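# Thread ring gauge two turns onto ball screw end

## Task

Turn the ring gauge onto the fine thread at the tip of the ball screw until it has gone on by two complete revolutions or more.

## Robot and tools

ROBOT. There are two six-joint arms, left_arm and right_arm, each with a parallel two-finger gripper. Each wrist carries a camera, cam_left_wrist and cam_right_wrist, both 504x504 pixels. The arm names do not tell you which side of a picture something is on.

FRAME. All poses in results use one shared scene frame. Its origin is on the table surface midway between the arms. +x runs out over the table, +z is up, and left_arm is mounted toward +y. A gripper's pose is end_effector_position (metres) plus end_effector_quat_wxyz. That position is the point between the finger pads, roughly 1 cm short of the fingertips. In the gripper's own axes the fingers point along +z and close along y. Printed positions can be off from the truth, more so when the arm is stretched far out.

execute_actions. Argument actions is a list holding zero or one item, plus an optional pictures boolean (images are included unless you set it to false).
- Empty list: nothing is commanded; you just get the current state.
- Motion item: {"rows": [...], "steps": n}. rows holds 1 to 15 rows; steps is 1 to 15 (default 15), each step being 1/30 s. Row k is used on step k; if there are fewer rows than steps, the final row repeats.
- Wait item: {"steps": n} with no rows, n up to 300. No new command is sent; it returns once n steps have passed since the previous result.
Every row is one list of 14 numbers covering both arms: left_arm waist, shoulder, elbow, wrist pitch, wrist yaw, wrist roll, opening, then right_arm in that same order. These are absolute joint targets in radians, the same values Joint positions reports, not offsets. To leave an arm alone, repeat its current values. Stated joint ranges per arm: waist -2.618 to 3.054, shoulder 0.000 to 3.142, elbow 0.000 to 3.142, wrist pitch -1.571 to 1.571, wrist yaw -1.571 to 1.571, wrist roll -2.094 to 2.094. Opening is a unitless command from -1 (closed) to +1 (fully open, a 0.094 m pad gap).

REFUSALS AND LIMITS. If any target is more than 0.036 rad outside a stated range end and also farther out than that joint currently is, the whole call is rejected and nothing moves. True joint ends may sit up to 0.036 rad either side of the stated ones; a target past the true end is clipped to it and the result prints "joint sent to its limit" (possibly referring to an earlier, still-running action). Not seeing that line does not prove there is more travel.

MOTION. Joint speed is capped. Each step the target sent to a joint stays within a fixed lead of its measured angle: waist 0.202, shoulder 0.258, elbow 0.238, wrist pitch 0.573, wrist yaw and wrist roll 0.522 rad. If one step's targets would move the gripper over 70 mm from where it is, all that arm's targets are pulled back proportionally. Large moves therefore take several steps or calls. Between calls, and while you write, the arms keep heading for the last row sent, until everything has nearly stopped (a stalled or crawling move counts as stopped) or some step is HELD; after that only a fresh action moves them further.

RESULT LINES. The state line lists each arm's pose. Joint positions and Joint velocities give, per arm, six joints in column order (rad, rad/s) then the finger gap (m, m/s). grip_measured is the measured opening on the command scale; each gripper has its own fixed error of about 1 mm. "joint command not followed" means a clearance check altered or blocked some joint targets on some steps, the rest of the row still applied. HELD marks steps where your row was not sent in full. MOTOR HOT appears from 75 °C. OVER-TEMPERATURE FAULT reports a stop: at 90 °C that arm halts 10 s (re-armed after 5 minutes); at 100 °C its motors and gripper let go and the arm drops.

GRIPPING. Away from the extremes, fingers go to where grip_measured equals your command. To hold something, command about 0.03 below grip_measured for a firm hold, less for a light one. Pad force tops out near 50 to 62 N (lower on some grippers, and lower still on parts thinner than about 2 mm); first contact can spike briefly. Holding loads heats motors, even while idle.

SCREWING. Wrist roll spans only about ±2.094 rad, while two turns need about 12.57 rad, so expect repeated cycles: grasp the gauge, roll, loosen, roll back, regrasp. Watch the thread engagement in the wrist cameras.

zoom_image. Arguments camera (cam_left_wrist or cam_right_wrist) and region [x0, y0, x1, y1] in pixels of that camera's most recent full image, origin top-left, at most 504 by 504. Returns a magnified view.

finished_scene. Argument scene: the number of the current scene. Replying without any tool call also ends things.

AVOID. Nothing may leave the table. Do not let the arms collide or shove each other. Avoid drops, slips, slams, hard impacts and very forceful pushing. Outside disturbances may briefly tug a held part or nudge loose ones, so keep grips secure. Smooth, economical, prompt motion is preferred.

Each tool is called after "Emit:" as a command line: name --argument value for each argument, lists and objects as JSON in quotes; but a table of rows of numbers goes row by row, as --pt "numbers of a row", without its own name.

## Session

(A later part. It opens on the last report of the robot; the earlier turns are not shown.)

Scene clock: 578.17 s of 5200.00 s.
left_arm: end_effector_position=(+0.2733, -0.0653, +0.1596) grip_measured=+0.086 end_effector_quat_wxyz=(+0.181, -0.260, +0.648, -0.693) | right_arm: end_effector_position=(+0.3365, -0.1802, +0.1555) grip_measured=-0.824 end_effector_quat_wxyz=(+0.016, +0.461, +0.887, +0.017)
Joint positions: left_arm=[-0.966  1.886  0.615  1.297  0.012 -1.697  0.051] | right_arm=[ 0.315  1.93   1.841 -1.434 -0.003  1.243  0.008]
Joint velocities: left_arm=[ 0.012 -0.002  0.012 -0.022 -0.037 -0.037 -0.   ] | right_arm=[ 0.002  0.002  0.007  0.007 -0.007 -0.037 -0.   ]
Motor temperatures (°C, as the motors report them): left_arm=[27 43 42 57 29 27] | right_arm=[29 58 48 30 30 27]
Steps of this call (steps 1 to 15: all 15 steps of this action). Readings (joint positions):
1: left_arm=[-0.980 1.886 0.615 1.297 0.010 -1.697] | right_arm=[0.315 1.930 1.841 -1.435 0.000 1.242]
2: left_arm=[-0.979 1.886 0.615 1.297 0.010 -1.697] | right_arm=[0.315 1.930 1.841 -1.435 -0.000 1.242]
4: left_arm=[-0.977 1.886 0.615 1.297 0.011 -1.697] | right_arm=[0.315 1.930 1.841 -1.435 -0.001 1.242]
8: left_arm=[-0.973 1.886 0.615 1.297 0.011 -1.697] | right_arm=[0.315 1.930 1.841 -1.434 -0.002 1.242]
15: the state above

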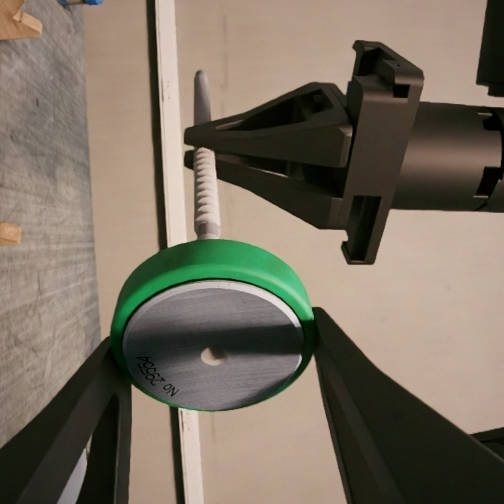

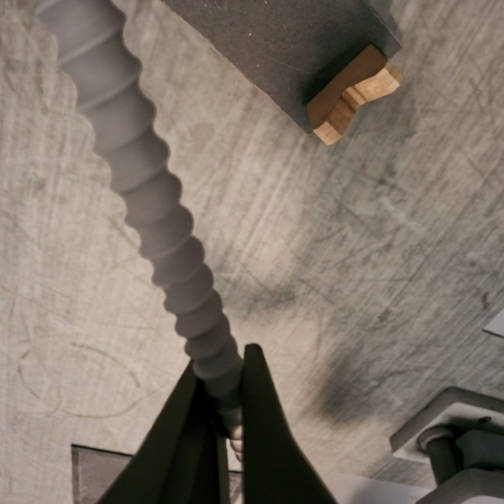

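Emit:
execute_actions --actions '[{"rows":[[-0.96,1.886,0.661,1.352,0.008,-1.7,0.05, 0.32,1.915,1.865,-1.45,0.01,1.245,-0.86],[-0.96,1.86,0.63,1.352,0.008,-1.7,0.05, 0.32,1.915,1.865,-1.45,0.01,1.245,-0.86],[-0.965,1.83,0.6,1.352,0.008,-1.7,0.05, 0.32,1.915,1.865,-1.45,0.0,1.245,-0.86],[-0.97,1.8,0.56,1.352,0.008,-1.7,0.05, 0.32,1.915,1.865,-1.45,-0.01,1.245,-0.86],[-0.975,1.77,0.52,1.352,0.008,-1.7,0.05, 0.32,1.915,1.865,-1.45,-0.02,1.245,-0.86],[-0.98,1.74,0.48,1.352,0.008,-1.7,0.05, 0.32,1.915,1.865,-1.45,-0.02,1.245,-0.86],[-0.983,1.71,0.44,1.352,0.008,-1.7,0.05, 0.32,1.915,1.865,-1.45,-0.02,1.245,-0.86],[-0.983,1.68,0.40,1.352,0.008,-1.7,0.05, 0.32,1.915,1.865,-1.45,-0.02,1.245,-0.86],[-0.983,1.65,0.37,1.352,0.008,-1.7,0.05, 0.32,1.915,1.865,-1.45,-0.02,1.245,-0.86]],"steps":15}]' --pictures false

Emit:
execute_actions --actions '[{"steps":15}]'

Scene clock: 584.47 s of 5200.00 s.
left_arm: end_effector_position=(+0.2331, -0.0193, +0.1577) grip_measured=+0.086 end_effector_quat_wxyz=(+0.174, -0.261, +0.661, -0.682) | right_arm: end_effector_position=(+0.3352, -0.1778, +0.1555) grip_measured=-0.824 end_effector_quat_wxyz=(+0.010, +0.461, +0.887, +0.022)
Joint positions: left_arm=[-0.977  1.68   0.372  1.299  0.011 -1.697  0.051] | right_arm=[ 0.315  1.93   1.841 -1.436 -0.018  1.243  0.008]
Joint velocities: left_arm=[ 0.002 -0.012 -0.002 -0.007 -0.022  0.007 -0.   ] | right_arm=[-0.002 -0.012 -0.007 -0.022 -0.037  0.037 -0.   ]
Motor temperatures (°C, as the motors report them): left_arm=[27 43 41 57 29 27] | right_arm=[29 59 48 30 30 27]
Steps of this call (steps 1 to 15: the robot went on to your last target; steps 16 to 90: nothing new was sent; then 2.80 s passed at rest; steps 91 to 105: all 15 steps of this action). Readings (joint positions):
91: left_arm=[-0.964 1.886 0.615 1.297 0.012 -1.697] | right_arm=[0.315 1.930 1.841 -1.434 -0.002 1.243]
92: left_arm=[-0.964 1.886 0.615 1.297 0.012 -1.697] | right_arm=[0.315 1.930 1.841 -1.434 -0.002 1.243]
94: left_arm=[-0.964 1.876 0.608 1.295 0.012 -1.697] | right_arm=[0.315 1.930 1.841 -1.435 -0.003 1.243]
98: left_arm=[-0.971 1.765 0.480 1.297 0.011 -1.697] | right_arm=[0.315 1.930 1.841 -1.436 -0.013 1.243]
105: the state above

Scene clock: 584.97 s of 5200.00 s.
left_arm: end_effector_position=(+0.2331, -0.0193, +0.1578) grip_measured=+0.086 end_effector_quat_wxyz=(+0.174, -0.261, +0.660, -0.682) | right_arm: end_effector_position=(+0.3351, -0.1775, +0.1555) grip_measured=-0.824 end_effector_quat_wxyz=(+0.010, +0.461, +0.887, +0.023)
Joint positions: left_arm=[-0.977  1.68   0.372  1.299  0.011 -1.697  0.051] | right_arm=[ 0.315  1.93   1.841 -1.436 -0.019  1.243  0.008]
Joint velocities: left_arm=[-0.012  0.007  0.007  0.007  0.037  0.007  0.   ] | right_arm=[-0.002 -0.002 -0.022  0.022 -0.037  0.022  0.   ]
Motor temperatures (°C, as the motors report them): left_arm=[27 43 41 57 29 27] | right_arm=[29 59 48 30 30 27]
Steps of this call (steps 1 to 15: the robot went on to your last target). Readings (joint positions):
1: left_arm=[-0.977 1.680 0.372 1.299 0.011 -1.697] | right_arm=[0.315 1.930 1.841 -1.436 -0.018 1.243]
2: left_arm=[-0.977 1.680 0.372 1.299 0.011 -1.697] | right_arm=[0.315 1.930 1.841 -1.436 -0.019 1.243]
4: left_arm=[-0.977 1.680 0.372 1.299 0.011 -1.697] | right_arm=[0.315 1.930 1.841 -1.436 -0.019 1.243]
8: left_arm=[-0.977 1.680 0.372 1.299 0.011 -1.697] | right_arm=[0.315 1.930 1.841 -1.436 -0.019 1.243]
15: the state above
All arms were judged still, so your last target was given up. Only a new action makes them travel on or press farther. Fingers that are still opening or closing keep moving.

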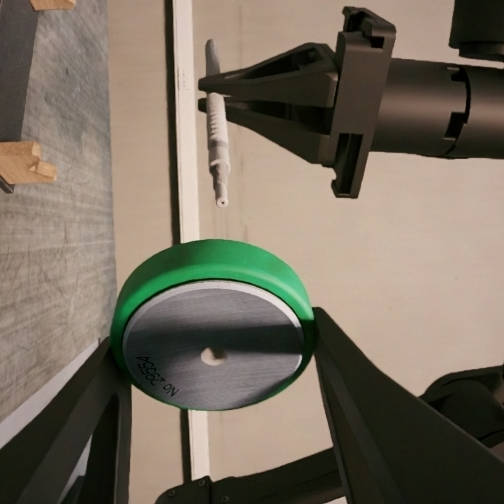

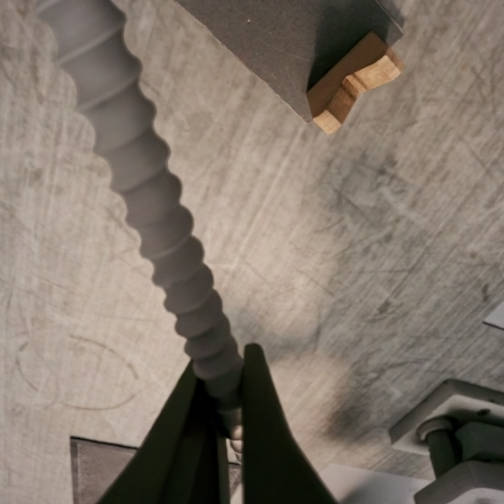

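Emit:
zoom_image --camera "cam_left_wrist" --region '[170,30,270,230]'

Region (170, 30, 270, 230) of cam_left_wrist's 504x504 image, scaled by 2.520, with more detail than that image has.

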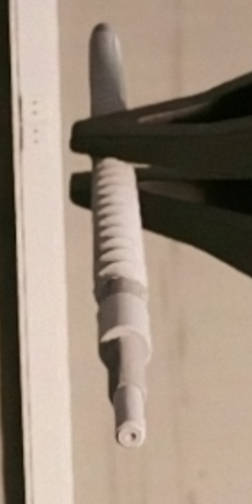

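Emit:
execute_actions --actions '[{"rows":[[-0.983,1.65,0.37,1.352,0.008,1.445,0.05, 0.32,1.915,1.865,-1.45,-0.02,1.245,-0.86]],"steps":15}]' --pictures false

Emit:
execute_actions --actions '[{"steps":30}]'

Scene clock: 615.40 s of 5200.00 s.
left_arm: end_effector_position=(+0.2331, -0.0193, +0.1578) grip_measured=+0.086 end_effector_quat_wxyz=(+0.584, +0.245, +0.667, -0.393) | right_arm: end_effector_position=(+0.3350, -0.1776, +0.1555) grip_measured=-0.824 end_effector_quat_wxyz=(+0.009, +0.461, +0.887, +0.022)
Joint positions: left_arm=[-0.977  1.68   0.372  1.299  0.011 -0.241  0.051] | right_arm=[ 0.315  1.93   1.841 -1.437 -0.019  1.243  0.008]
Joint velocities: left_arm=[ 0.012  0.002 -0.007  0.007 -0.022  2.791 -0.   ] | right_arm=[-0.002 -0.012  0.012 -0.081  0.037  0.007 -0.   ]
Motor temperatures (°C, as the motors report them): left_arm=[27 43 37 57 29 27] | right_arm=[29 59 48 30 30 27]
Steps of this call (steps 1 to 90: nothing new was sent; then 26.93 s passed at rest; steps 91 to 105: all 15 steps of this action). Readings (joint positions):
91: left_arm=[-0.977 1.680 0.372 1.299 0.011 -1.617] | right_arm=[0.315 1.930 1.841 -1.436 -0.019 1.243]
92: left_arm=[-0.977 1.680 0.372 1.299 0.011 -1.518] | right_arm=[0.315 1.930 1.841 -1.436 -0.019 1.243]
94: left_arm=[-0.977 1.680 0.372 1.299 0.011 -1.323] | right_arm=[0.315 1.930 1.841 -1.437 -0.019 1.243]
98: left_arm=[-0.977 1.680 0.372 1.299 0.011 -0.931] | right_arm=[0.315 1.930 1.841 -1.437 -0.019 1.243]
105: the state above

Scene clock: 616.40 s of 5200.00 s.
left_arm: end_effector_position=(+0.2331, -0.0193, +0.1578) grip_measured=+0.086 end_effector_quat_wxyz=(+0.683, +0.659, +0.265, +0.170) | right_arm: end_effector_position=(+0.3350, -0.1776, +0.1555) grip_measured=-0.824 end_effector_quat_wxyz=(+0.009, +0.461, +0.887, +0.022)
Joint positions: left_arm=[-0.977  1.68   0.372  1.299  0.011  1.434  0.051] | right_arm=[ 0.315  1.93   1.841 -1.437 -0.019  1.243  0.008]
Joint velocities: left_arm=[-0.007  0.012  0.002  0.095 -0.022 -0.051 -0.001] | right_arm=[-0.007  0.007  0.007 -0.022 -0.007 -0.051  0.001]
Motor temperatures (°C, as the motors report them): left_arm=[27 43 37 57 29 27] | right_arm=[29 59 48 30 30 27]
Steps of this call (steps 1 to 30: the robot went on to your last target). Readings (joint positions):
1: left_arm=[-0.977 1.680 0.372 1.299 0.011 -0.142] | right_arm=[0.315 1.930 1.841 -1.437 -0.019 1.243]
2: left_arm=[-0.977 1.680 0.372 1.299 0.011 -0.043] | right_arm=[0.315 1.930 1.841 -1.437 -0.019 1.243]
4: left_arm=[-0.977 1.680 0.372 1.299 0.011 0.156] | right_arm=[0.315 1.930 1.841 -1.437 -0.019 1.243]
8: left_arm=[-0.977 1.680 0.372 1.299 0.011 0.556] | right_arm=[0.315 1.930 1.841 -1.437 -0.019 1.243]
30: the state above

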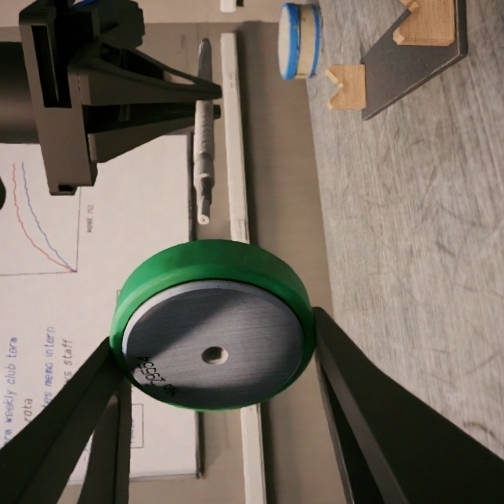

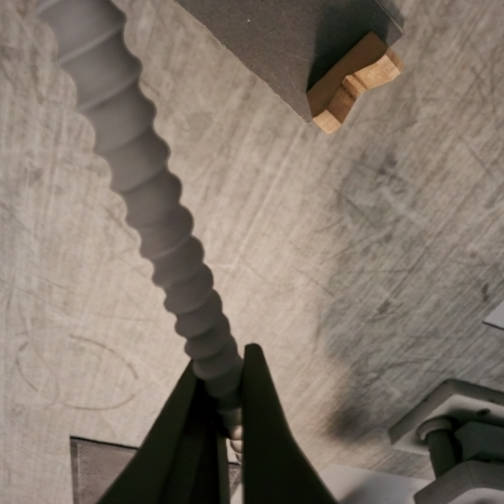

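Emit:
zoom_image --camera "cam_left_wrist" --region '[170,30,270,230]'

Region (170, 30, 270, 230) of cam_left_wrist's 504x504 image, scaled by 2.520, with more detail than that image has.

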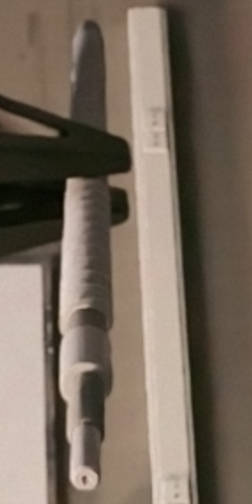

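Emit:
execute_actions --actions '[{"rows":[[-0.983,1.65,0.37,1.352,0.008,1.445,0.05, 0.32,1.915,1.865,-1.45,-0.02,1.213,-0.86]],"steps":12}]'

Emit:
zoom_image --camera "cam_left_wrist" --region '[170,30,270,230]'

Scene clock: 635.00 s of 5200.00 s.
left_arm: end_effector_position=(+0.2331, -0.0193, +0.1578) grip_measured=+0.086 end_effector_quat_wxyz=(+0.682, +0.660, +0.262, +0.173) | right_arm: end_effector_position=(+0.3350, -0.1776, +0.1555) grip_measured=-0.825 end_effector_quat_wxyz=(+0.010, +0.453, +0.891, +0.022)
Joint positions: left_arm=[-0.977  1.68   0.372  1.299  0.011  1.442  0.051] | right_arm=[ 0.315  1.93   1.841 -1.437 -0.019  1.224  0.008]
Joint velocities: left_arm=[ 0.007  0.027 -0.007  0.051 -0.037 -0.022 -0.   ] | right_arm=[-0.002 -0.012 -0.007  0.037 -0.051  0.051 -0.001]
Motor temperatures (°C, as the motors report them): left_arm=[27 43 36 57 29 27] | right_arm=[29 59 48 30 30 27]
Steps of this call (steps 1 to 15: the robot went on to your last target; steps 16 to 90: nothing new was sent; then 15.20 s passed at rest; steps 91 to 102: all 12 steps of this action). Readings (joint positions):
91: left_arm=[-0.977 1.680 0.372 1.299 0.011 1.442] | right_arm=[0.315 1.930 1.841 -1.437 -0.019 1.240]
92: left_arm=[-0.977 1.680 0.372 1.299 0.011 1.442] | right_arm=[0.315 1.930 1.841 -1.437 -0.019 1.236]
94: left_arm=[-0.977 1.680 0.372 1.299 0.011 1.442] | right_arm=[0.315 1.930 1.841 -1.437 -0.019 1.232]
98: left_arm=[-0.977 1.680 0.372 1.299 0.011 1.442] | right_arm=[0.315 1.930 1.841 -1.437 -0.019 1.227]
102: the state above

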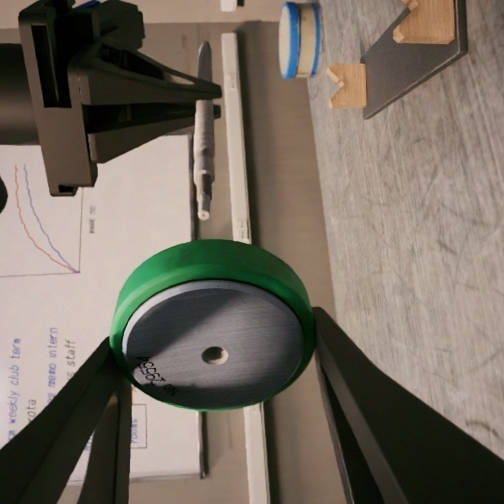

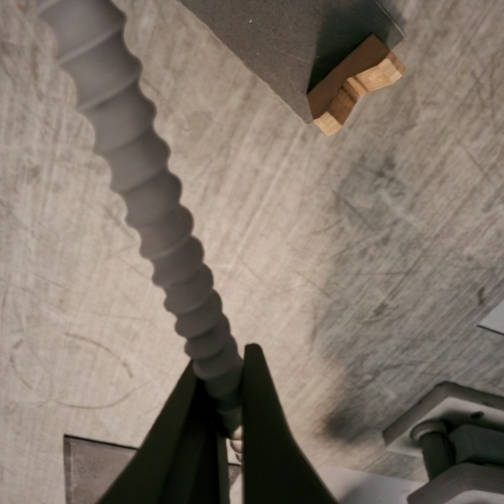

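Region (170, 30, 270, 230) of cam_left_wrist's 504x504 image, scaled by 2.520, with more detail than that image has.

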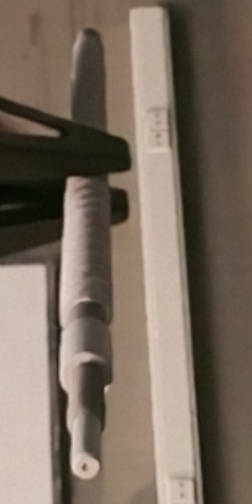

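Emit:
execute_actions --actions '[{"rows":[[-0.966,1.65,0.37,1.352,0.008,-1.7,0.05, 0.32,1.915,1.865,-1.45,-0.02,1.213,-0.86]],"steps":15}]' --pictures false

Emit:
execute_actions --actions '[{"rows":[[-0.966,1.68,0.41,1.352,0.008,-1.7,0.05, 0.32,1.915,1.865,-1.45,-0.02,1.213,-0.86],[-0.966,1.70,0.435,1.352,0.008,-1.7,0.05, 0.32,1.915,1.865,-1.45,-0.02,1.213,-0.86],[-0.966,1.72,0.46,1.352,0.008,-1.7,0.05, 0.32,1.915,1.865,-1.45,-0.02,1.213,-0.86],[-0.966,1.74,0.485,1.352,0.008,-1.7,0.05, 0.32,1.915,1.865,-1.45,-0.02,1.213,-0.86],[-0.966,1.76,0.51,1.352,0.008,-1.7,0.05, 0.32,1.915,1.865,-1.45,-0.02,1.213,-0.86],[-0.966,1.78,0.532,1.352,0.008,-1.7,0.05, 0.32,1.915,1.865,-1.45,-0.02,1.213,-0.86],[-0.966,1.80,0.554,1.352,0.008,-1.7,0.05, 0.32,1.915,1.865,-1.45,-0.02,1.213,-0.86],[-0.966,1.82,0.577,1.352,0.008,-1.7,0.05, 0.32,1.915,1.865,-1.45,-0.02,1.213,-0.86],[-0.966,1.84,0.6,1.352,0.008,-1.7,0.05, 0.32,1.915,1.865,-1.45,-0.02,1.213,-0.86],[-0.966,1.855,0.617,1.352,0.008,-1.7,0.05, 0.32,1.915,1.865,-1.45,-0.02,1.213,-0.86],[-0.966,1.862,0.625,1.352,0.008,-1.7,0.05, 0.32,1.915,1.865,-1.45,-0.02,1.213,-0.86]],"steps":15}]' --pictures false

Emit:
execute_actions --actions '[{"steps":12}]'

Emit:
zoom_image --camera "cam_left_wrist" --region '[170,50,250,250]'

Scene clock: 653.40 s of 5200.00 s.
left_arm: end_effector_position=(+0.2341, -0.0186, +0.1579) grip_measured=+0.086 end_effector_quat_wxyz=(+0.625, +0.317, +0.635, -0.324) | right_arm: end_effector_position=(+0.3350, -0.1776, +0.1555) grip_measured=-0.825 end_effector_quat_wxyz=(+0.010, +0.452, +0.892, +0.022)
Joint positions: left_arm=[-0.974  1.68   0.372  1.299  0.011 -0.015  0.051] | right_arm=[ 0.315  1.93   1.841 -1.437 -0.019  1.223  0.008]
Joint velocities: left_arm=[-0.012 -0.007  0.017  0.037  0.007 -2.85  -0.002] | right_arm=[ 0.002  0.022 -0.002 -0.007 -0.037 -0.051 -0.001]
Motor temperatures (°C, as the motors report them): left_arm=[27 43 36 58 29 27] | right_arm=[29 59 48 30 30 27]
Steps of this call (steps 1 to 15: the robot went on to your last target; steps 16 to 90: nothing new was sent; then 14.90 s passed at rest; steps 91 to 105: all 15 steps of this action). Readings (joint positions):
91: left_arm=[-0.976 1.680 0.372 1.299 0.011 1.361] | right_arm=[0.315 1.930 1.841 -1.437 -0.019 1.223]
92: left_arm=[-0.976 1.680 0.372 1.299 0.011 1.263] | right_arm=[0.315 1.930 1.841 -1.437 -0.019 1.223]
94: left_arm=[-0.974 1.680 0.372 1.299 0.011 1.067] | right_arm=[0.315 1.930 1.841 -1.437 -0.019 1.223]
98: left_arm=[-0.974 1.680 0.372 1.299 0.011 0.675] | right_arm=[0.315 1.930 1.841 -1.437 -0.019 1.223]
105: the state above

Scene clock: 653.90 s of 5200.00 s.
left_arm: end_effector_position=(+0.2664, -0.0620, +0.1588) grip_measured=+0.086 end_effector_quat_wxyz=(+0.262, -0.176, +0.678, -0.664) | right_arm: end_effector_position=(+0.3350, -0.1776, +0.1555) grip_measured=-0.825 end_effector_quat_wxyz=(+0.010, +0.452, +0.892, +0.022)
Joint positions: left_arm=[-0.974  1.866  0.586  1.299  0.011 -1.45   0.051] | right_arm=[ 0.315  1.93   1.841 -1.437 -0.019  1.223  0.008]
Joint velocities: left_arm=[-0.002  0.032 -0.002 -0.066 -0.066 -1.707 -0.   ] | right_arm=[-0.007  0.012  0.002  0.066 -0.051  0.007  0.   ]
Motor temperatures (°C, as the motors report them): left_arm=[27 43 36 58 29 27] | right_arm=[29 59 48 30 30 27]
Steps of this call (steps 1 to 15: all 15 steps of this action). Readings (joint positions):
1: left_arm=[-0.974 1.680 0.372 1.299 0.011 -0.114] | right_arm=[0.315 1.930 1.841 -1.437 -0.019 1.223]
2: left_arm=[-0.974 1.683 0.375 1.299 0.011 -0.213] | right_arm=[0.315 1.930 1.841 -1.437 -0.019 1.223]
4: left_arm=[-0.974 1.705 0.402 1.299 0.011 -0.412] | right_arm=[0.315 1.930 1.841 -1.437 -0.019 1.223]
8: left_arm=[-0.974 1.786 0.500 1.299 0.011 -0.812] | right_arm=[0.315 1.930 1.841 -1.437 -0.019 1.223]
15: the state above

Scene clock: 654.30 s of 5200.00 s.
left_arm: end_effector_position=(+0.2665, -0.0620, +0.1586) grip_measured=+0.086 end_effector_quat_wxyz=(+0.183, -0.253, +0.653, -0.690) | right_arm: end_effector_position=(+0.3350, -0.1776, +0.1555) grip_measured=-0.825 end_effector_quat_wxyz=(+0.010, +0.452, +0.892, +0.022)
Joint positions: left_arm=[-0.974  1.866  0.586  1.299  0.011 -1.681  0.051] | right_arm=[ 0.315  1.93   1.841 -1.437 -0.019  1.223  0.008]
Joint velocities: left_arm=[-0.007  0.002 -0.002 -0.051 -0.007 -0.095  0.001] | right_arm=[-0.002 -0.017 -0.017 -0.007  0.037  0.037 -0.   ]
Motor temperatures (°C, as the motors report them): left_arm=[27 43 36 58 29 27] | right_arm=[29 59 48 30 30 27]
Steps of this call (steps 1 to 12: the robot went on to your last target). Readings (joint positions):
1: left_arm=[-0.974 1.866 0.586 1.299 0.011 -1.500] | right_arm=[0.315 1.930 1.841 -1.437 -0.019 1.223]
2: left_arm=[-0.974 1.866 0.586 1.299 0.011 -1.539] | right_arm=[0.315 1.930 1.841 -1.437 -0.019 1.223]
4: left_arm=[-0.974 1.866 0.586 1.299 0.011 -1.597] | right_arm=[0.315 1.930 1.841 -1.437 -0.019 1.223]
8: left_arm=[-0.974 1.866 0.586 1.299 0.011 -1.656] | right_arm=[0.315 1.930 1.841 -1.437 -0.019 1.223]
12: the state above

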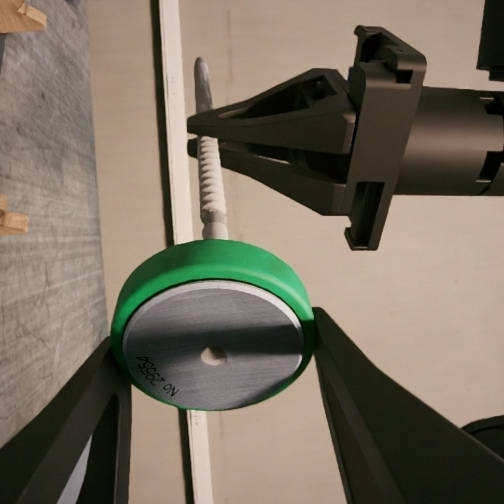

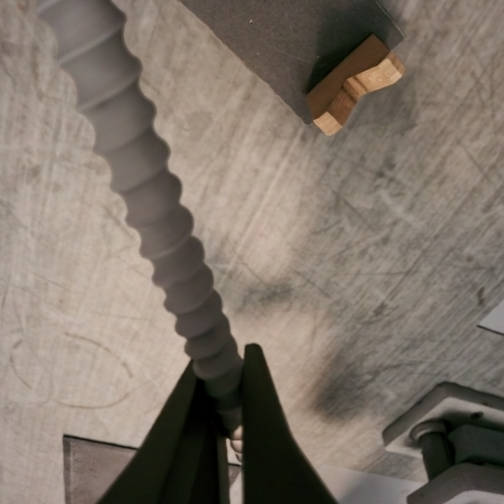

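Region (170, 50, 250, 250) of cam_left_wrist's 504x504 image, scaled by 2.520, with more detail than that image has; it fills the left 202 columns of this view, and the rest is white.

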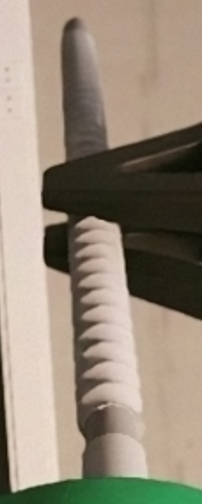

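Emit:
execute_actions --actions '[{"rows":[[-0.966,1.862,0.625,1.352,0.008,-1.7,0.05, 0.32,1.915,1.865,-1.45,0.0,1.213,-0.86],[-0.966,1.862,0.625,1.352,0.008,-1.7,0.05, 0.32,1.915,1.865,-1.45,0.015,1.213,-0.86],[-0.966,1.862,0.625,1.352,0.008,-1.7,0.05, 0.32,1.915,1.865,-1.45,0.025,1.213,-0.86],[-0.966,1.862,0.625,1.352,0.008,-1.7,0.05, 0.32,1.915,1.865,-1.45,0.025,1.213,-0.86],[-0.966,1.862,0.625,1.352,0.008,-1.7,0.05, 0.32,1.915,1.865,-1.45,0.025,1.213,-0.86],[-0.966,1.862,0.625,1.352,0.008,-1.7,0.05, 0.32,1.915,1.865,-1.45,0.025,1.213,-0.86],[-0.966,1.862,0.625,1.352,0.008,-1.7,0.05, 0.32,1.915,1.865,-1.45,0.025,1.213,-0.86],[-0.966,1.862,0.625,1.352,0.008,-1.7,0.05, 0.32,1.915,1.865,-1.45,0.025,1.213,-0.86],[-0.966,1.862,0.625,1.352,0.008,-1.7,0.05, 0.32,1.915,1.865,-1.45,0.025,1.213,-0.86],[-0.966,1.862,0.625,1.352,0.008,-1.7,0.05, 0.32,1.915,1.865,-1.45,0.008,1.213,-0.86]],"steps":12}]'

Emit:
zoom_image --camera "cam_left_wrist" --region '[170,50,250,250]'

Scene clock: 662.83 s of 5200.00 s.
left_arm: end_effector_position=(+0.2665, -0.0620, +0.1586) grip_measured=+0.086 end_effector_quat_wxyz=(+0.178, -0.258, +0.651, -0.692) | right_arm: end_effector_position=(+0.3363, -0.1818, +0.1555) grip_measured=-0.824 end_effector_quat_wxyz=(+0.018, +0.452, +0.892, +0.013)
Joint positions: left_arm=[-0.974  1.866  0.586  1.299  0.011 -1.697  0.051] | right_arm=[ 0.315  1.93   1.841 -1.437  0.005  1.223  0.008]
Joint velocities: left_arm=[ 0.002  0.002 -0.002 -0.007 -0.037 -0.007 -0.   ] | right_arm=[-0.002  0.012  0.007 -0.051  0.037 -0.007 -0.002]
Motor temperatures (°C, as the motors report them): left_arm=[27 43 38 58 29 27] | right_arm=[29 59 48 30 30 27]
Steps of this call (steps 1 to 30: the robot went on to your last target; steps 31 to 90: nothing new was sent; then 5.13 s passed at rest; steps 91 to 102: all 12 steps of this action). Readings (joint positions):
91: left_arm=[-0.974 1.866 0.586 1.299 0.011 -1.697] | right_arm=[0.315 1.930 1.841 -1.437 -0.019 1.223]
92: left_arm=[-0.974 1.866 0.586 1.299 0.011 -1.697] | right_arm=[0.315 1.930 1.841 -1.437 -0.016 1.223]
94: left_arm=[-0.974 1.866 0.586 1.299 0.011 -1.697] | right_arm=[0.315 1.930 1.841 -1.437 -0.007 1.223]
98: left_arm=[-0.974 1.866 0.586 1.299 0.011 -1.697] | right_arm=[0.315 1.930 1.841 -1.437 0.004 1.223]
102: the state above

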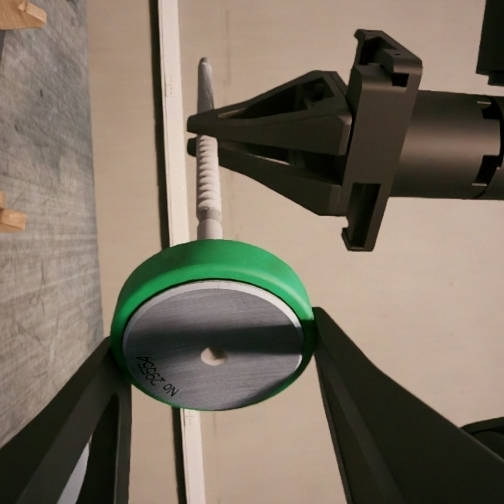

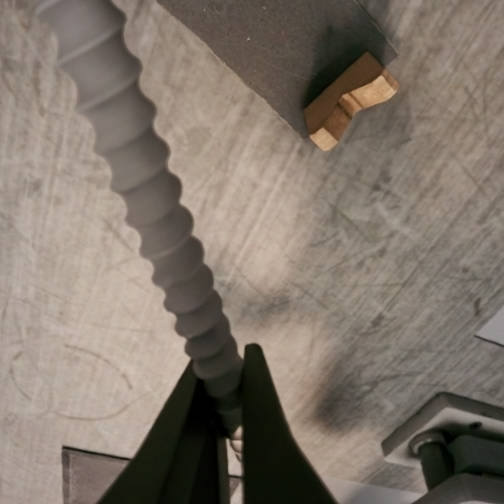

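Region (170, 50, 250, 250) of cam_left_wrist's 504x504 image, scaled by 2.520, with more detail than that image has; it fills the left 202 columns of this view, and the rest is white.

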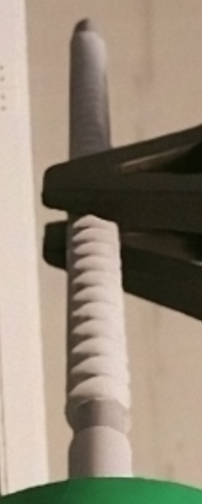

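Emit:
execute_actions --actions '[{"rows":[[-0.966,1.870,0.629,1.352,0.008,-1.7,0.05, 0.32,1.915,1.865,-1.45,0.005,1.213,-0.86],[-0.966,1.874,0.633,1.352,0.008,-1.7,0.05, 0.32,1.915,1.865,-1.45,0.005,1.213,-0.86],[-0.966,1.878,0.638,1.352,0.008,-1.7,0.05, 0.32,1.915,1.865,-1.45,0.005,1.213,-0.86],[-0.966,1.882,0.642,1.352,0.008,-1.7,0.05, 0.32,1.915,1.865,-1.45,0.005,1.213,-0.86],[-0.966,1.886,0.646,1.352,0.008,-1.7,0.05, 0.32,1.915,1.865,-1.45,0.005,1.213,-0.86],[-0.966,1.890,0.65,1.352,0.008,-1.7,0.05, 0.32,1.915,1.865,-1.45,0.005,1.213,-0.86],[-0.966,1.894,0.655,1.352,0.008,-1.7,0.05, 0.32,1.915,1.865,-1.45,0.005,1.213,-0.86],[-0.966,1.898,0.659,1.352,0.008,-1.7,0.05, 0.32,1.915,1.865,-1.45,0.005,1.213,-0.86],[-0.966,1.902,0.663,1.352,0.008,-1.7,0.05, 0.32,1.915,1.865,-1.45,0.005,1.213,-0.86],[-0.966,1.906,0.667,1.352,0.008,-1.7,0.05, 0.32,1.915,1.865,-1.45,0.005,1.213,-0.86],[-0.966,1.910,0.672,1.352,0.008,-1.7,0.05, 0.32,1.915,1.865,-1.45,0.005,1.213,-0.86],[-0.966,1.914,0.676,1.352,0.008,-1.7,0.05, 0.32,1.915,1.865,-1.45,0.005,1.213,-0.86]],"steps":15}]'

Emit:
zoom_image --camera "cam_left_wrist" --region '[170,50,250,250]'

Scene clock: 670.93 s of 5200.00 s.
left_arm: end_effector_position=(+0.2728, -0.0705, +0.1527) grip_measured=+0.086 end_effector_quat_wxyz=(+0.177, -0.259, +0.652, -0.690) | right_arm: end_effector_position=(+0.3375, -0.1840, +0.1555) grip_measured=-0.824 end_effector_quat_wxyz=(+0.024, +0.452, +0.892, +0.009)
Joint positions: left_arm=[-0.974  1.913  0.628  1.3    0.011 -1.697  0.051] | right_arm=[ 0.315  1.93   1.841 -1.435  0.019  1.223  0.008]
Joint velocities: left_arm=[ 0.012  0.032  0.022  0.037 -0.007  0.007  0.   ] | right_arm=[-0.002  0.002 -0.002  0.037 -0.007  0.022 -0.   ]
Motor temperatures (°C, as the motors report them): left_arm=[27 43 39 58 29 27] | right_arm=[29 60 49 30 30 27]
Steps of this call (steps 1 to 15: the robot went on to your last target; steps 16 to 90: nothing new was sent; then 4.60 s passed at rest; steps 91 to 105: all 15 steps of this action). Readings (joint positions):
91: left_arm=[-0.974 1.866 0.586 1.299 0.011 -1.697] | right_arm=[0.315 1.930 1.841 -1.437 0.005 1.223]
92: left_arm=[-0.974 1.866 0.586 1.299 0.011 -1.697] | right_arm=[0.315 1.930 1.841 -1.437 0.005 1.223]
94: left_arm=[-0.974 1.871 0.590 1.300 0.011 -1.697] | right_arm=[0.315 1.930 1.841 -1.437 0.005 1.223]
98: left_arm=[-0.974 1.892 0.610 1.300 0.011 -1.697] | right_arm=[0.315 1.930 1.841 -1.437 0.005 1.223]
105: the state above

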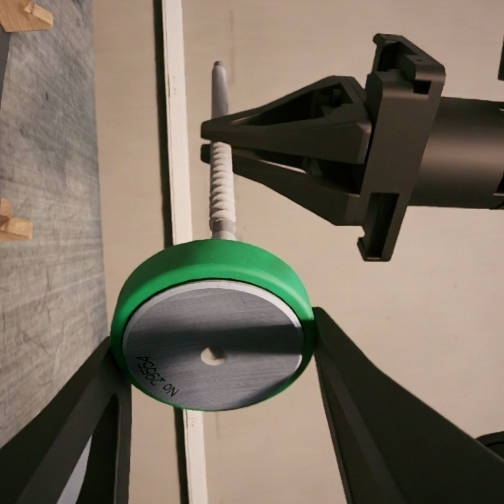

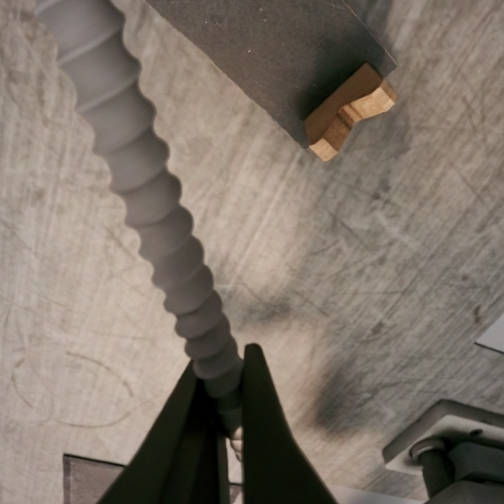

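Region (170, 50, 250, 250) of cam_left_wrist's 504x504 image, scaled by 2.520, with more detail than that image has; it fills the left 202 columns of this view, and the rest is white.

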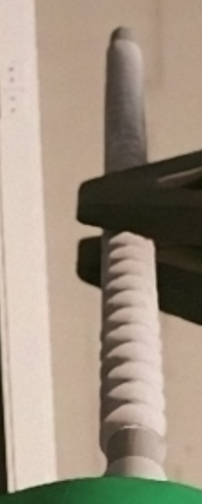

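Emit:
execute_actions --actions '[{"rows":[[-0.966,1.89,0.64,1.352,0.008,-1.7,0.05, 0.32,1.915,1.865,-1.45,0.02,1.213,-0.86],[-0.966,1.86,0.61,1.352,0.008,-1.7,0.05, 0.32,1.915,1.865,-1.45,0.01,1.213,-0.86],[-0.966,1.84,0.59,1.352,0.008,-1.7,0.05, 0.32,1.915,1.865,-1.45,0.0,1.213,-0.86],[-0.966,1.829,0.577,1.352,0.008,-1.7,0.05, 0.32,1.915,1.865,-1.45,-0.005,1.213,-0.86],[-0.966,1.829,0.577,1.352,0.008,-1.7,0.05, 0.32,1.915,1.865,-1.45,0.0,1.213,-0.86],[-0.966,1.829,0.577,1.352,0.008,-1.7,0.05, 0.32,1.915,1.865,-1.45,0.004,1.213,-0.86]],"steps":15}]'

Emit:
zoom_image --camera "cam_left_wrist" --region '[170,50,250,250]'

Scene clock: 683.83 s of 5200.00 s.
left_arm: end_effector_position=(+0.2664, -0.0620, +0.1601) grip_measured=+0.086 end_effector_quat_wxyz=(+0.178, -0.258, +0.650, -0.693) | right_arm: end_effector_position=(+0.3362, -0.1816, +0.1555) grip_measured=-0.824 end_effector_quat_wxyz=(+0.018, +0.452, +0.892, +0.014)
Joint positions: left_arm=[-0.974  1.863  0.587  1.3    0.011 -1.697  0.051] | right_arm=[ 0.315  1.93   1.841 -1.437  0.004  1.223  0.008]
Joint velocities: left_arm=[ 0.002 -0.012 -0.007 -0.051 -0.051  0.095  0.001] | right_arm=[ 0.002 -0.017 -0.002 -0.007 -0.095  0.007 -0.   ]
Motor temperatures (°C, as the motors report them): left_arm=[27 43 40 58 29 27] | right_arm=[29 60 49 30 30 27]
Steps of this call (steps 1 to 15: the robot went on to your last target; steps 16 to 90: nothing new was sent; then 9.40 s passed at rest; steps 91 to 105: all 15 steps of this action). Readings (joint positions):
91: left_arm=[-0.974 1.914 0.629 1.300 0.011 -1.697] | right_arm=[0.315 1.930 1.841 -1.434 0.021 1.223]
92: left_arm=[-0.974 1.912 0.628 1.300 0.011 -1.697] | right_arm=[0.315 1.930 1.841 -1.434 0.021 1.223]
94: left_arm=[-0.974 1.894 0.611 1.299 0.011 -1.697] | right_arm=[0.315 1.930 1.841 -1.436 0.013 1.223]
98: left_arm=[-0.974 1.864 0.587 1.299 0.011 -1.697] | right_arm=[0.315 1.930 1.841 -1.436 0.007 1.223]
105: the state above

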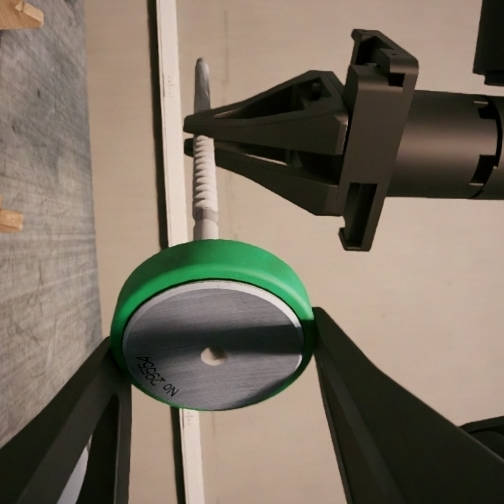

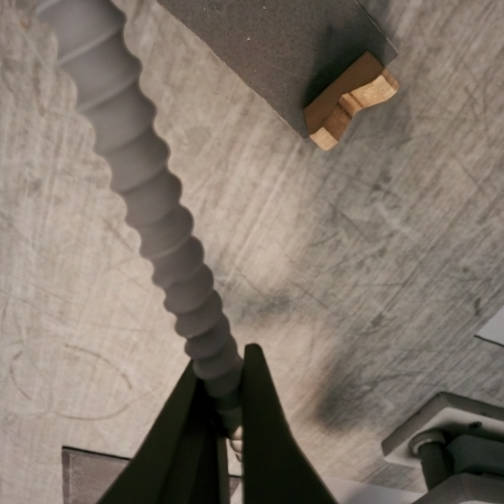

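Region (170, 50, 250, 250) of cam_left_wrist's 504x504 image, scaled by 2.520, with more detail than that image has; it fills the left 202 columns of this view, and the rest is white.

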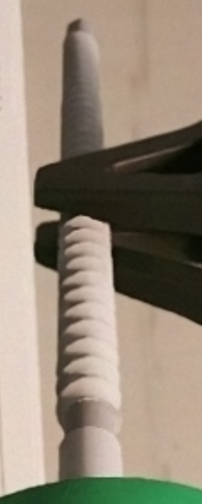

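Emit:
execute_actions --actions '[{"rows":[[-0.966,1.855,0.62,1.352,0.008,-1.7,0.05, 0.32,1.915,1.865,-1.45,0.004,1.213,-0.86],[-0.966,1.864,0.627,1.352,0.008,-1.7,0.05, 0.32,1.915,1.865,-1.45,0.004,1.213,-0.86],[-0.966,1.868,0.632,1.352,0.008,-1.7,0.05, 0.32,1.915,1.865,-1.45,0.004,1.213,-0.86],[-0.966,1.870,0.6355,1.352,0.008,-1.7,0.05, 0.32,1.915,1.865,-1.45,0.004,1.213,-0.86],[-0.966,1.872,0.638,1.352,0.008,-1.7,0.05, 0.32,1.915,1.865,-1.45,0.004,1.213,-0.86],[-0.966,1.874,0.6405,1.352,0.008,-1.7,0.05, 0.32,1.915,1.865,-1.45,0.004,1.213,-0.86],[-0.966,1.876,0.643,1.352,0.008,-1.7,0.05, 0.32,1.915,1.865,-1.45,0.004,1.213,-0.86],[-0.966,1.878,0.6455,1.352,0.008,-1.7,0.05, 0.32,1.915,1.865,-1.45,0.004,1.213,-0.86],[-0.966,1.880,0.648,1.352,0.008,-1.7,0.05, 0.32,1.915,1.865,-1.45,0.004,1.213,-0.86],[-0.966,1.882,0.6505,1.352,0.008,-1.7,0.05, 0.32,1.915,1.865,-1.45,0.004,1.213,-0.86],[-0.966,1.884,0.653,1.352,0.008,-1.7,0.05, 0.32,1.915,1.865,-1.45,0.004,1.213,-0.86]],"steps":15}]'

Emit:
zoom_image --camera "cam_left_wrist" --region '[170,50,250,250]'

Scene clock: 694.77 s of 5200.00 s.
left_arm: end_effector_position=(+0.2700, -0.0667, +0.1595) grip_measured=+0.086 end_effector_quat_wxyz=(+0.178, -0.257, +0.649, -0.694) | right_arm: end_effector_position=(+0.3361, -0.1816, +0.1555) grip_measured=-0.824 end_effector_quat_wxyz=(+0.017, +0.452, +0.892, +0.014)
Joint positions: left_arm=[-0.974  1.885  0.611  1.3    0.011 -1.697  0.051] | right_arm=[ 0.315  1.93   1.841 -1.437  0.004  1.223  0.008]
Joint velocities: left_arm=[-0.007  0.002  0.007 -0.051 -0.051 -0.066 -0.001] | right_arm=[ 0.007  0.002 -0.017  0.022 -0.066 -0.037  0.001]
Motor temperatures (°C, as the motors report them): left_arm=[27 45 38 58 29 27] | right_arm=[29 60 49 30 30 27]
Steps of this call (steps 1 to 15: the robot went on to your last target; steps 16 to 90: nothing new was sent; then 7.43 s passed at rest; steps 91 to 105: all 15 steps of this action). Readings (joint positions):
91: left_arm=[-0.974 1.863 0.587 1.300 0.011 -1.697] | right_arm=[0.315 1.930 1.841 -1.437 0.004 1.223]
92: left_arm=[-0.974 1.863 0.587 1.300 0.011 -1.697] | right_arm=[0.315 1.930 1.841 -1.437 0.004 1.223]
94: left_arm=[-0.974 1.863 0.587 1.300 0.011 -1.697] | right_arm=[0.315 1.930 1.841 -1.437 0.004 1.223]
98: left_arm=[-0.974 1.872 0.596 1.300 0.011 -1.697] | right_arm=[0.315 1.930 1.841 -1.437 0.004 1.223]
105: the state above

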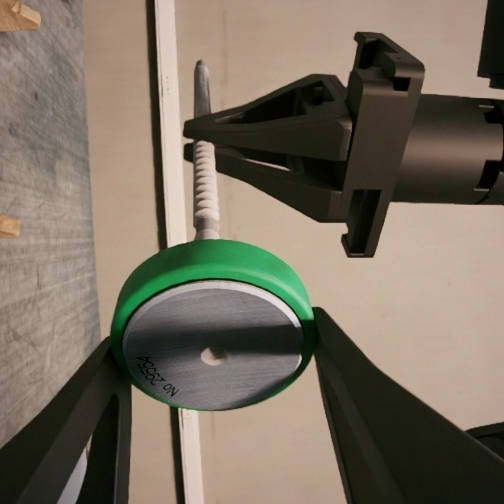

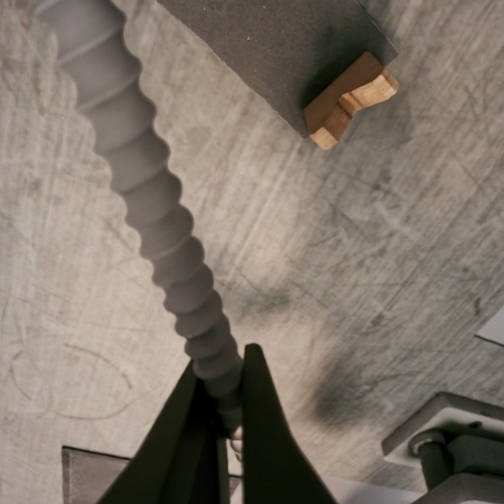

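Region (170, 50, 250, 250) of cam_left_wrist's 504x504 image, scaled by 2.520, with more detail than that image has; it fills the left 202 columns of this view, and the rest is white.

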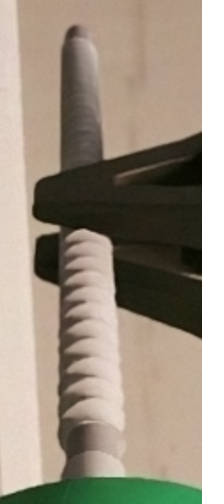

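Emit:
execute_actions --actions '[{"rows":[[-0.966,1.886,0.653,1.352,0.008,-1.7,0.05, 0.32,1.915,1.865,-1.45,0.002,1.213,-0.86],[-0.966,1.887,0.653,1.352,0.008,-1.7,0.05, 0.32,1.915,1.865,-1.45,0.002,1.213,-0.86],[-0.966,1.888,0.654,1.352,0.008,-1.7,0.05, 0.32,1.915,1.865,-1.45,0.002,1.213,-0.86],[-0.966,1.889,0.656,1.352,0.008,-1.7,0.05, 0.32,1.915,1.865,-1.45,0.002,1.213,-0.86],[-0.966,1.891,0.6585,1.352,0.008,-1.7,0.05, 0.32,1.915,1.865,-1.45,0.002,1.213,-0.86],[-0.966,1.893,0.661,1.352,0.008,-1.7,0.05, 0.32,1.915,1.865,-1.45,0.002,1.213,-0.86],[-0.966,1.895,0.6635,1.352,0.008,-1.7,0.05, 0.32,1.915,1.865,-1.45,0.002,1.213,-0.86],[-0.966,1.897,0.666,1.352,0.008,-1.7,0.05, 0.32,1.915,1.865,-1.45,0.002,1.213,-0.86],[-0.966,1.899,0.6685,1.352,0.008,-1.7,0.05, 0.32,1.915,1.865,-1.45,0.002,1.213,-0.86],[-0.966,1.901,0.671,1.352,0.008,-1.7,0.05, 0.32,1.915,1.865,-1.45,0.002,1.213,-0.86],[-0.966,1.903,0.6735,1.352,0.008,-1.7,0.05, 0.32,1.915,1.865,-1.45,0.002,1.213,-0.86],[-0.966,1.905,0.676,1.352,0.008,-1.7,0.05, 0.32,1.915,1.865,-1.45,0.002,1.213,-0.86]],"steps":15}]'

Emit:
zoom_image --camera "cam_left_wrist" --region '[170,50,250,250]'

Scene clock: 704.40 s of 5200.00 s.
left_arm: end_effector_position=(+0.2726, -0.0703, +0.1569) grip_measured=+0.086 end_effector_quat_wxyz=(+0.178, -0.258, +0.649, -0.693) | right_arm: end_effector_position=(+0.3374, -0.1837, +0.1555) grip_measured=-0.824 end_effector_quat_wxyz=(+0.023, +0.452, +0.892, +0.010)
Joint positions: left_arm=[-0.974  1.905  0.628  1.301  0.011 -1.697  0.051] | right_arm=[ 0.315  1.93   1.841 -1.435  0.018  1.223  0.008]
Joint velocities: left_arm=[-0.002 -0.002  0.002 -0.081  0.037 -0.007  0.001] | right_arm=[-0.017 -0.007 -0.012 -0.022  0.081 -0.007 -0.   ]
Motor temperatures (°C, as the motors report them): left_arm=[27 44 39 58 29 27] | right_arm=[29 60 49 30 30 27]
Steps of this call (steps 1 to 15: the robot went on to your last target; steps 16 to 90: nothing new was sent; then 6.13 s passed at rest; steps 91 to 105: all 15 steps of this action). Readings (joint positions):
91: left_arm=[-0.974 1.885 0.611 1.300 0.011 -1.697] | right_arm=[0.315 1.930 1.841 -1.437 0.004 1.223]
92: left_arm=[-0.974 1.885 0.611 1.300 0.011 -1.697] | right_arm=[0.315 1.930 1.841 -1.437 0.004 1.223]
94: left_arm=[-0.974 1.885 0.611 1.300 0.011 -1.697] | right_arm=[0.315 1.930 1.841 -1.437 0.003 1.223]
98: left_arm=[-0.974 1.889 0.615 1.301 0.011 -1.697] | right_arm=[0.315 1.930 1.841 -1.437 0.002 1.223]
105: the state above

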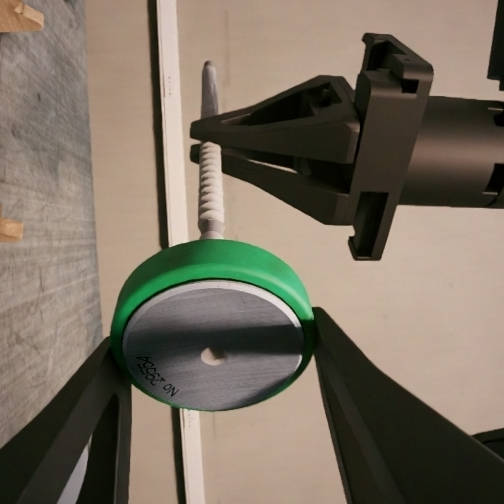

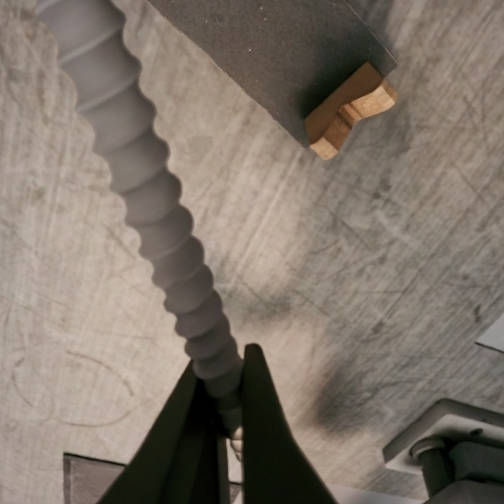

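Region (170, 50, 250, 250) of cam_left_wrist's 504x504 image, scaled by 2.520, with more detail than that image has; it fills the left 202 columns of this view, and the rest is white.

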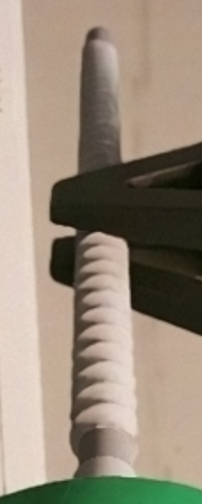

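Emit:
execute_actions --actions '[{"rows":[[-0.966,1.88,0.64,1.352,0.008,-1.7,0.05, 0.32,1.915,1.865,-1.45,0.01,1.213,-0.86],[-0.966,1.855,0.61,1.352,0.008,-1.7,0.05, 0.32,1.915,1.865,-1.45,0.002,1.213,-0.86],[-0.966,1.846,0.593,1.352,0.008,-1.7,0.05, 0.32,1.915,1.865,-1.45,0.002,1.213,-0.86],[-0.966,1.846,0.593,1.352,0.008,-1.7,0.05, 0.32,1.915,1.865,-1.45,0.002,1.213,-0.86],[-0.970,1.846,0.593,1.352,0.008,-1.7,0.05, 0.32,1.915,1.865,-1.45,0.002,1.213,-0.86],[-0.976,1.846,0.593,1.352,0.008,-1.7,0.05, 0.32,1.915,1.865,-1.45,0.002,1.213,-0.86],[-0.981,1.846,0.593,1.352,0.008,-1.7,0.05, 0.32,1.915,1.865,-1.45,0.002,1.213,-0.86],[-0.9835,1.846,0.593,1.352,0.008,-1.7,0.05, 0.32,1.915,1.865,-1.45,0.002,1.213,-0.86],[-0.9835,1.846,0.593,1.352,0.008,-1.7,0.05, 0.32,1.915,1.865,-1.45,0.002,1.213,-0.86],[-0.9835,1.846,0.593,1.352,0.008,-1.7,0.05, 0.32,1.915,1.865,-1.45,0.002,1.213,-0.86],[-0.9835,1.87,0.63,1.352,0.008,-1.7,0.05, 0.32,1.915,1.865,-1.45,0.002,1.213,-0.86]],"steps":15}]'

Emit:
zoom_image --camera "cam_left_wrist" --region '[170,50,250,250]'

Scene clock: 712.83 s of 5200.00 s.
left_arm: end_effector_position=(+0.2689, -0.0653, +0.1573) grip_measured=+0.086 end_effector_quat_wxyz=(+0.178, -0.258, +0.651, -0.692) | right_arm: end_effector_position=(+0.3362, -0.1814, +0.1555) grip_measured=-0.824 end_effector_quat_wxyz=(+0.017, +0.452, +0.892, +0.014)
Joint positions: left_arm=[-0.974  1.883  0.603  1.301  0.011 -1.697  0.051] | right_arm=[ 0.315  1.93   1.841 -1.437  0.003  1.223  0.008]
Joint velocities: left_arm=[ 0.007 -0.002  0.007 -0.037  0.037  0.051 -0.001] | right_arm=[ 0.002 -0.002  0.012 -0.066  0.081  0.051  0.002]
Motor temperatures (°C, as the motors report them): left_arm=[27 44 40 58 29 27] | right_arm=[29 60 49 30 30 27]
Steps of this call (steps 1 to 15: the robot went on to your last target; steps 16 to 90: nothing new was sent; then 4.93 s passed at rest; steps 91 to 105: all 15 steps of this action). Readings (joint positions):
91: left_arm=[-0.974 1.905 0.628 1.301 0.011 -1.697] | right_arm=[0.315 1.930 1.841 -1.434 0.018 1.223]
92: left_arm=[-0.974 1.903 0.627 1.301 0.011 -1.697] | right_arm=[0.315 1.930 1.841 -1.434 0.018 1.223]
94: left_arm=[-0.974 1.893 0.615 1.301 0.011 -1.697] | right_arm=[0.315 1.930 1.841 -1.436 0.012 1.223]
98: left_arm=[-0.974 1.883 0.603 1.301 0.011 -1.697] | right_arm=[0.315 1.930 1.841 -1.436 0.006 1.223]
105: the state above

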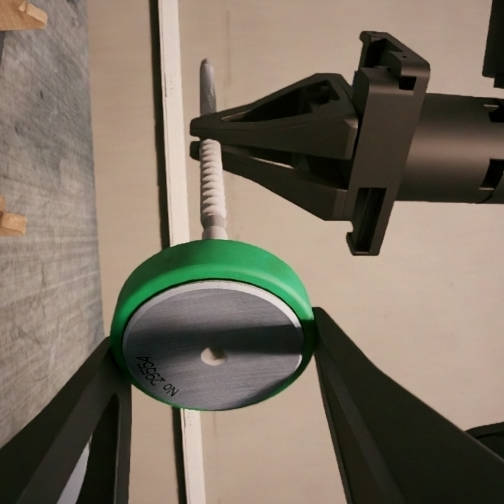

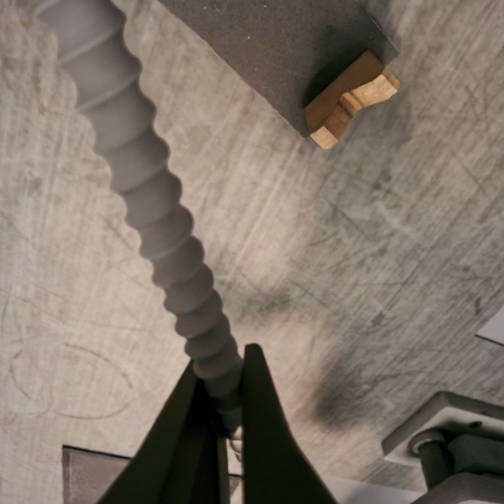

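Region (170, 50, 250, 250) of cam_left_wrist's 504x504 image, scaled by 2.520, with more detail than that image has; it fills the left 202 columns of this view, and the rest is white.

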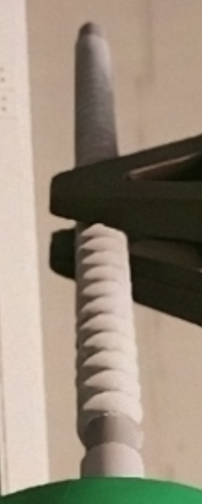

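Emit:
execute_actions --actions '[{"rows":[[-0.985,1.878,0.638,1.352,0.008,-1.7,0.05, 0.32,1.915,1.865,-1.45,0.002,1.213,-0.86],[-0.986,1.880,0.642,1.352,0.008,-1.7,0.05, 0.32,1.915,1.865,-1.45,0.002,1.213,-0.86],[-0.986,1.882,0.646,1.352,0.008,-1.7,0.05, 0.32,1.915,1.865,-1.45,0.002,1.213,-0.86]],"steps":12}]'

Emit:
zoom_image --camera "cam_left_wrist" --region '[170,50,250,250]'

Scene clock: 718.37 s of 5200.00 s.
left_arm: end_effector_position=(+0.2669, -0.0668, +0.1573) grip_measured=+0.086 end_effector_quat_wxyz=(+0.176, -0.257, +0.651, -0.692) | right_arm: end_effector_position=(+0.3361, -0.1812, +0.1555) grip_measured=-0.824 end_effector_quat_wxyz=(+0.017, +0.452, +0.892, +0.015)
Joint positions: left_arm=[-0.979  1.883  0.603  1.301  0.011 -1.697  0.051] | right_arm=[ 0.315  1.93   1.841 -1.437  0.002  1.223  0.008]
Joint velocities: left_arm=[ 0.007  0.012 -0.002 -0.007 -0.037  0.037  0.   ] | right_arm=[-0.002  0.002  0.007  0.007 -0.007  0.051 -0.   ]
Motor temperatures (°C, as the motors report them): left_arm=[27 44 40 58 29 27] | right_arm=[29 60 49 30 30 27]
Steps of this call (steps 1 to 15: the robot went on to your last target; steps 16 to 90: nothing new was sent; then 2.13 s passed at rest; steps 91 to 102: all 12 steps of this action). Readings (joint positions):
91: left_arm=[-0.974 1.883 0.603 1.301 0.011 -1.697] | right_arm=[0.315 1.930 1.841 -1.437 0.002 1.223]
92: left_arm=[-0.975 1.883 0.603 1.301 0.011 -1.697] | right_arm=[0.315 1.930 1.841 -1.437 0.002 1.223]
94: left_arm=[-0.977 1.883 0.603 1.301 0.011 -1.697] | right_arm=[0.315 1.930 1.841 -1.437 0.002 1.223]
98: left_arm=[-0.979 1.883 0.603 1.301 0.011 -1.697] | right_arm=[0.315 1.930 1.841 -1.437 0.002 1.223]
102: the state above

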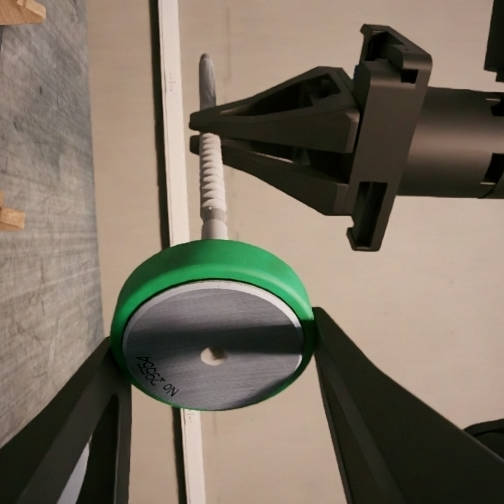

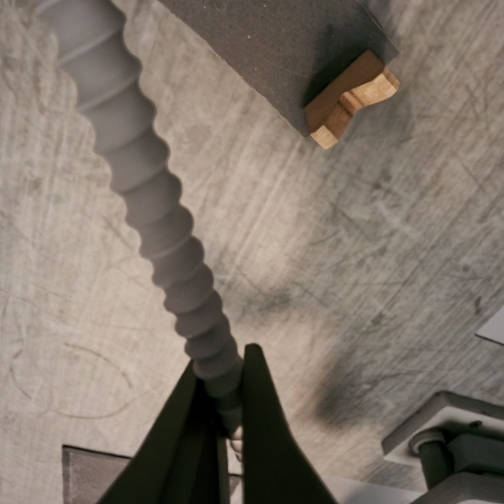

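Region (170, 50, 250, 250) of cam_left_wrist's 504x504 image, scaled by 2.520, with more detail than that image has; it fills the left 202 columns of this view, and the rest is white.

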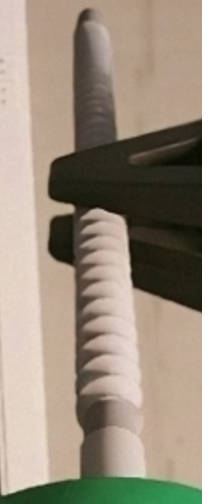

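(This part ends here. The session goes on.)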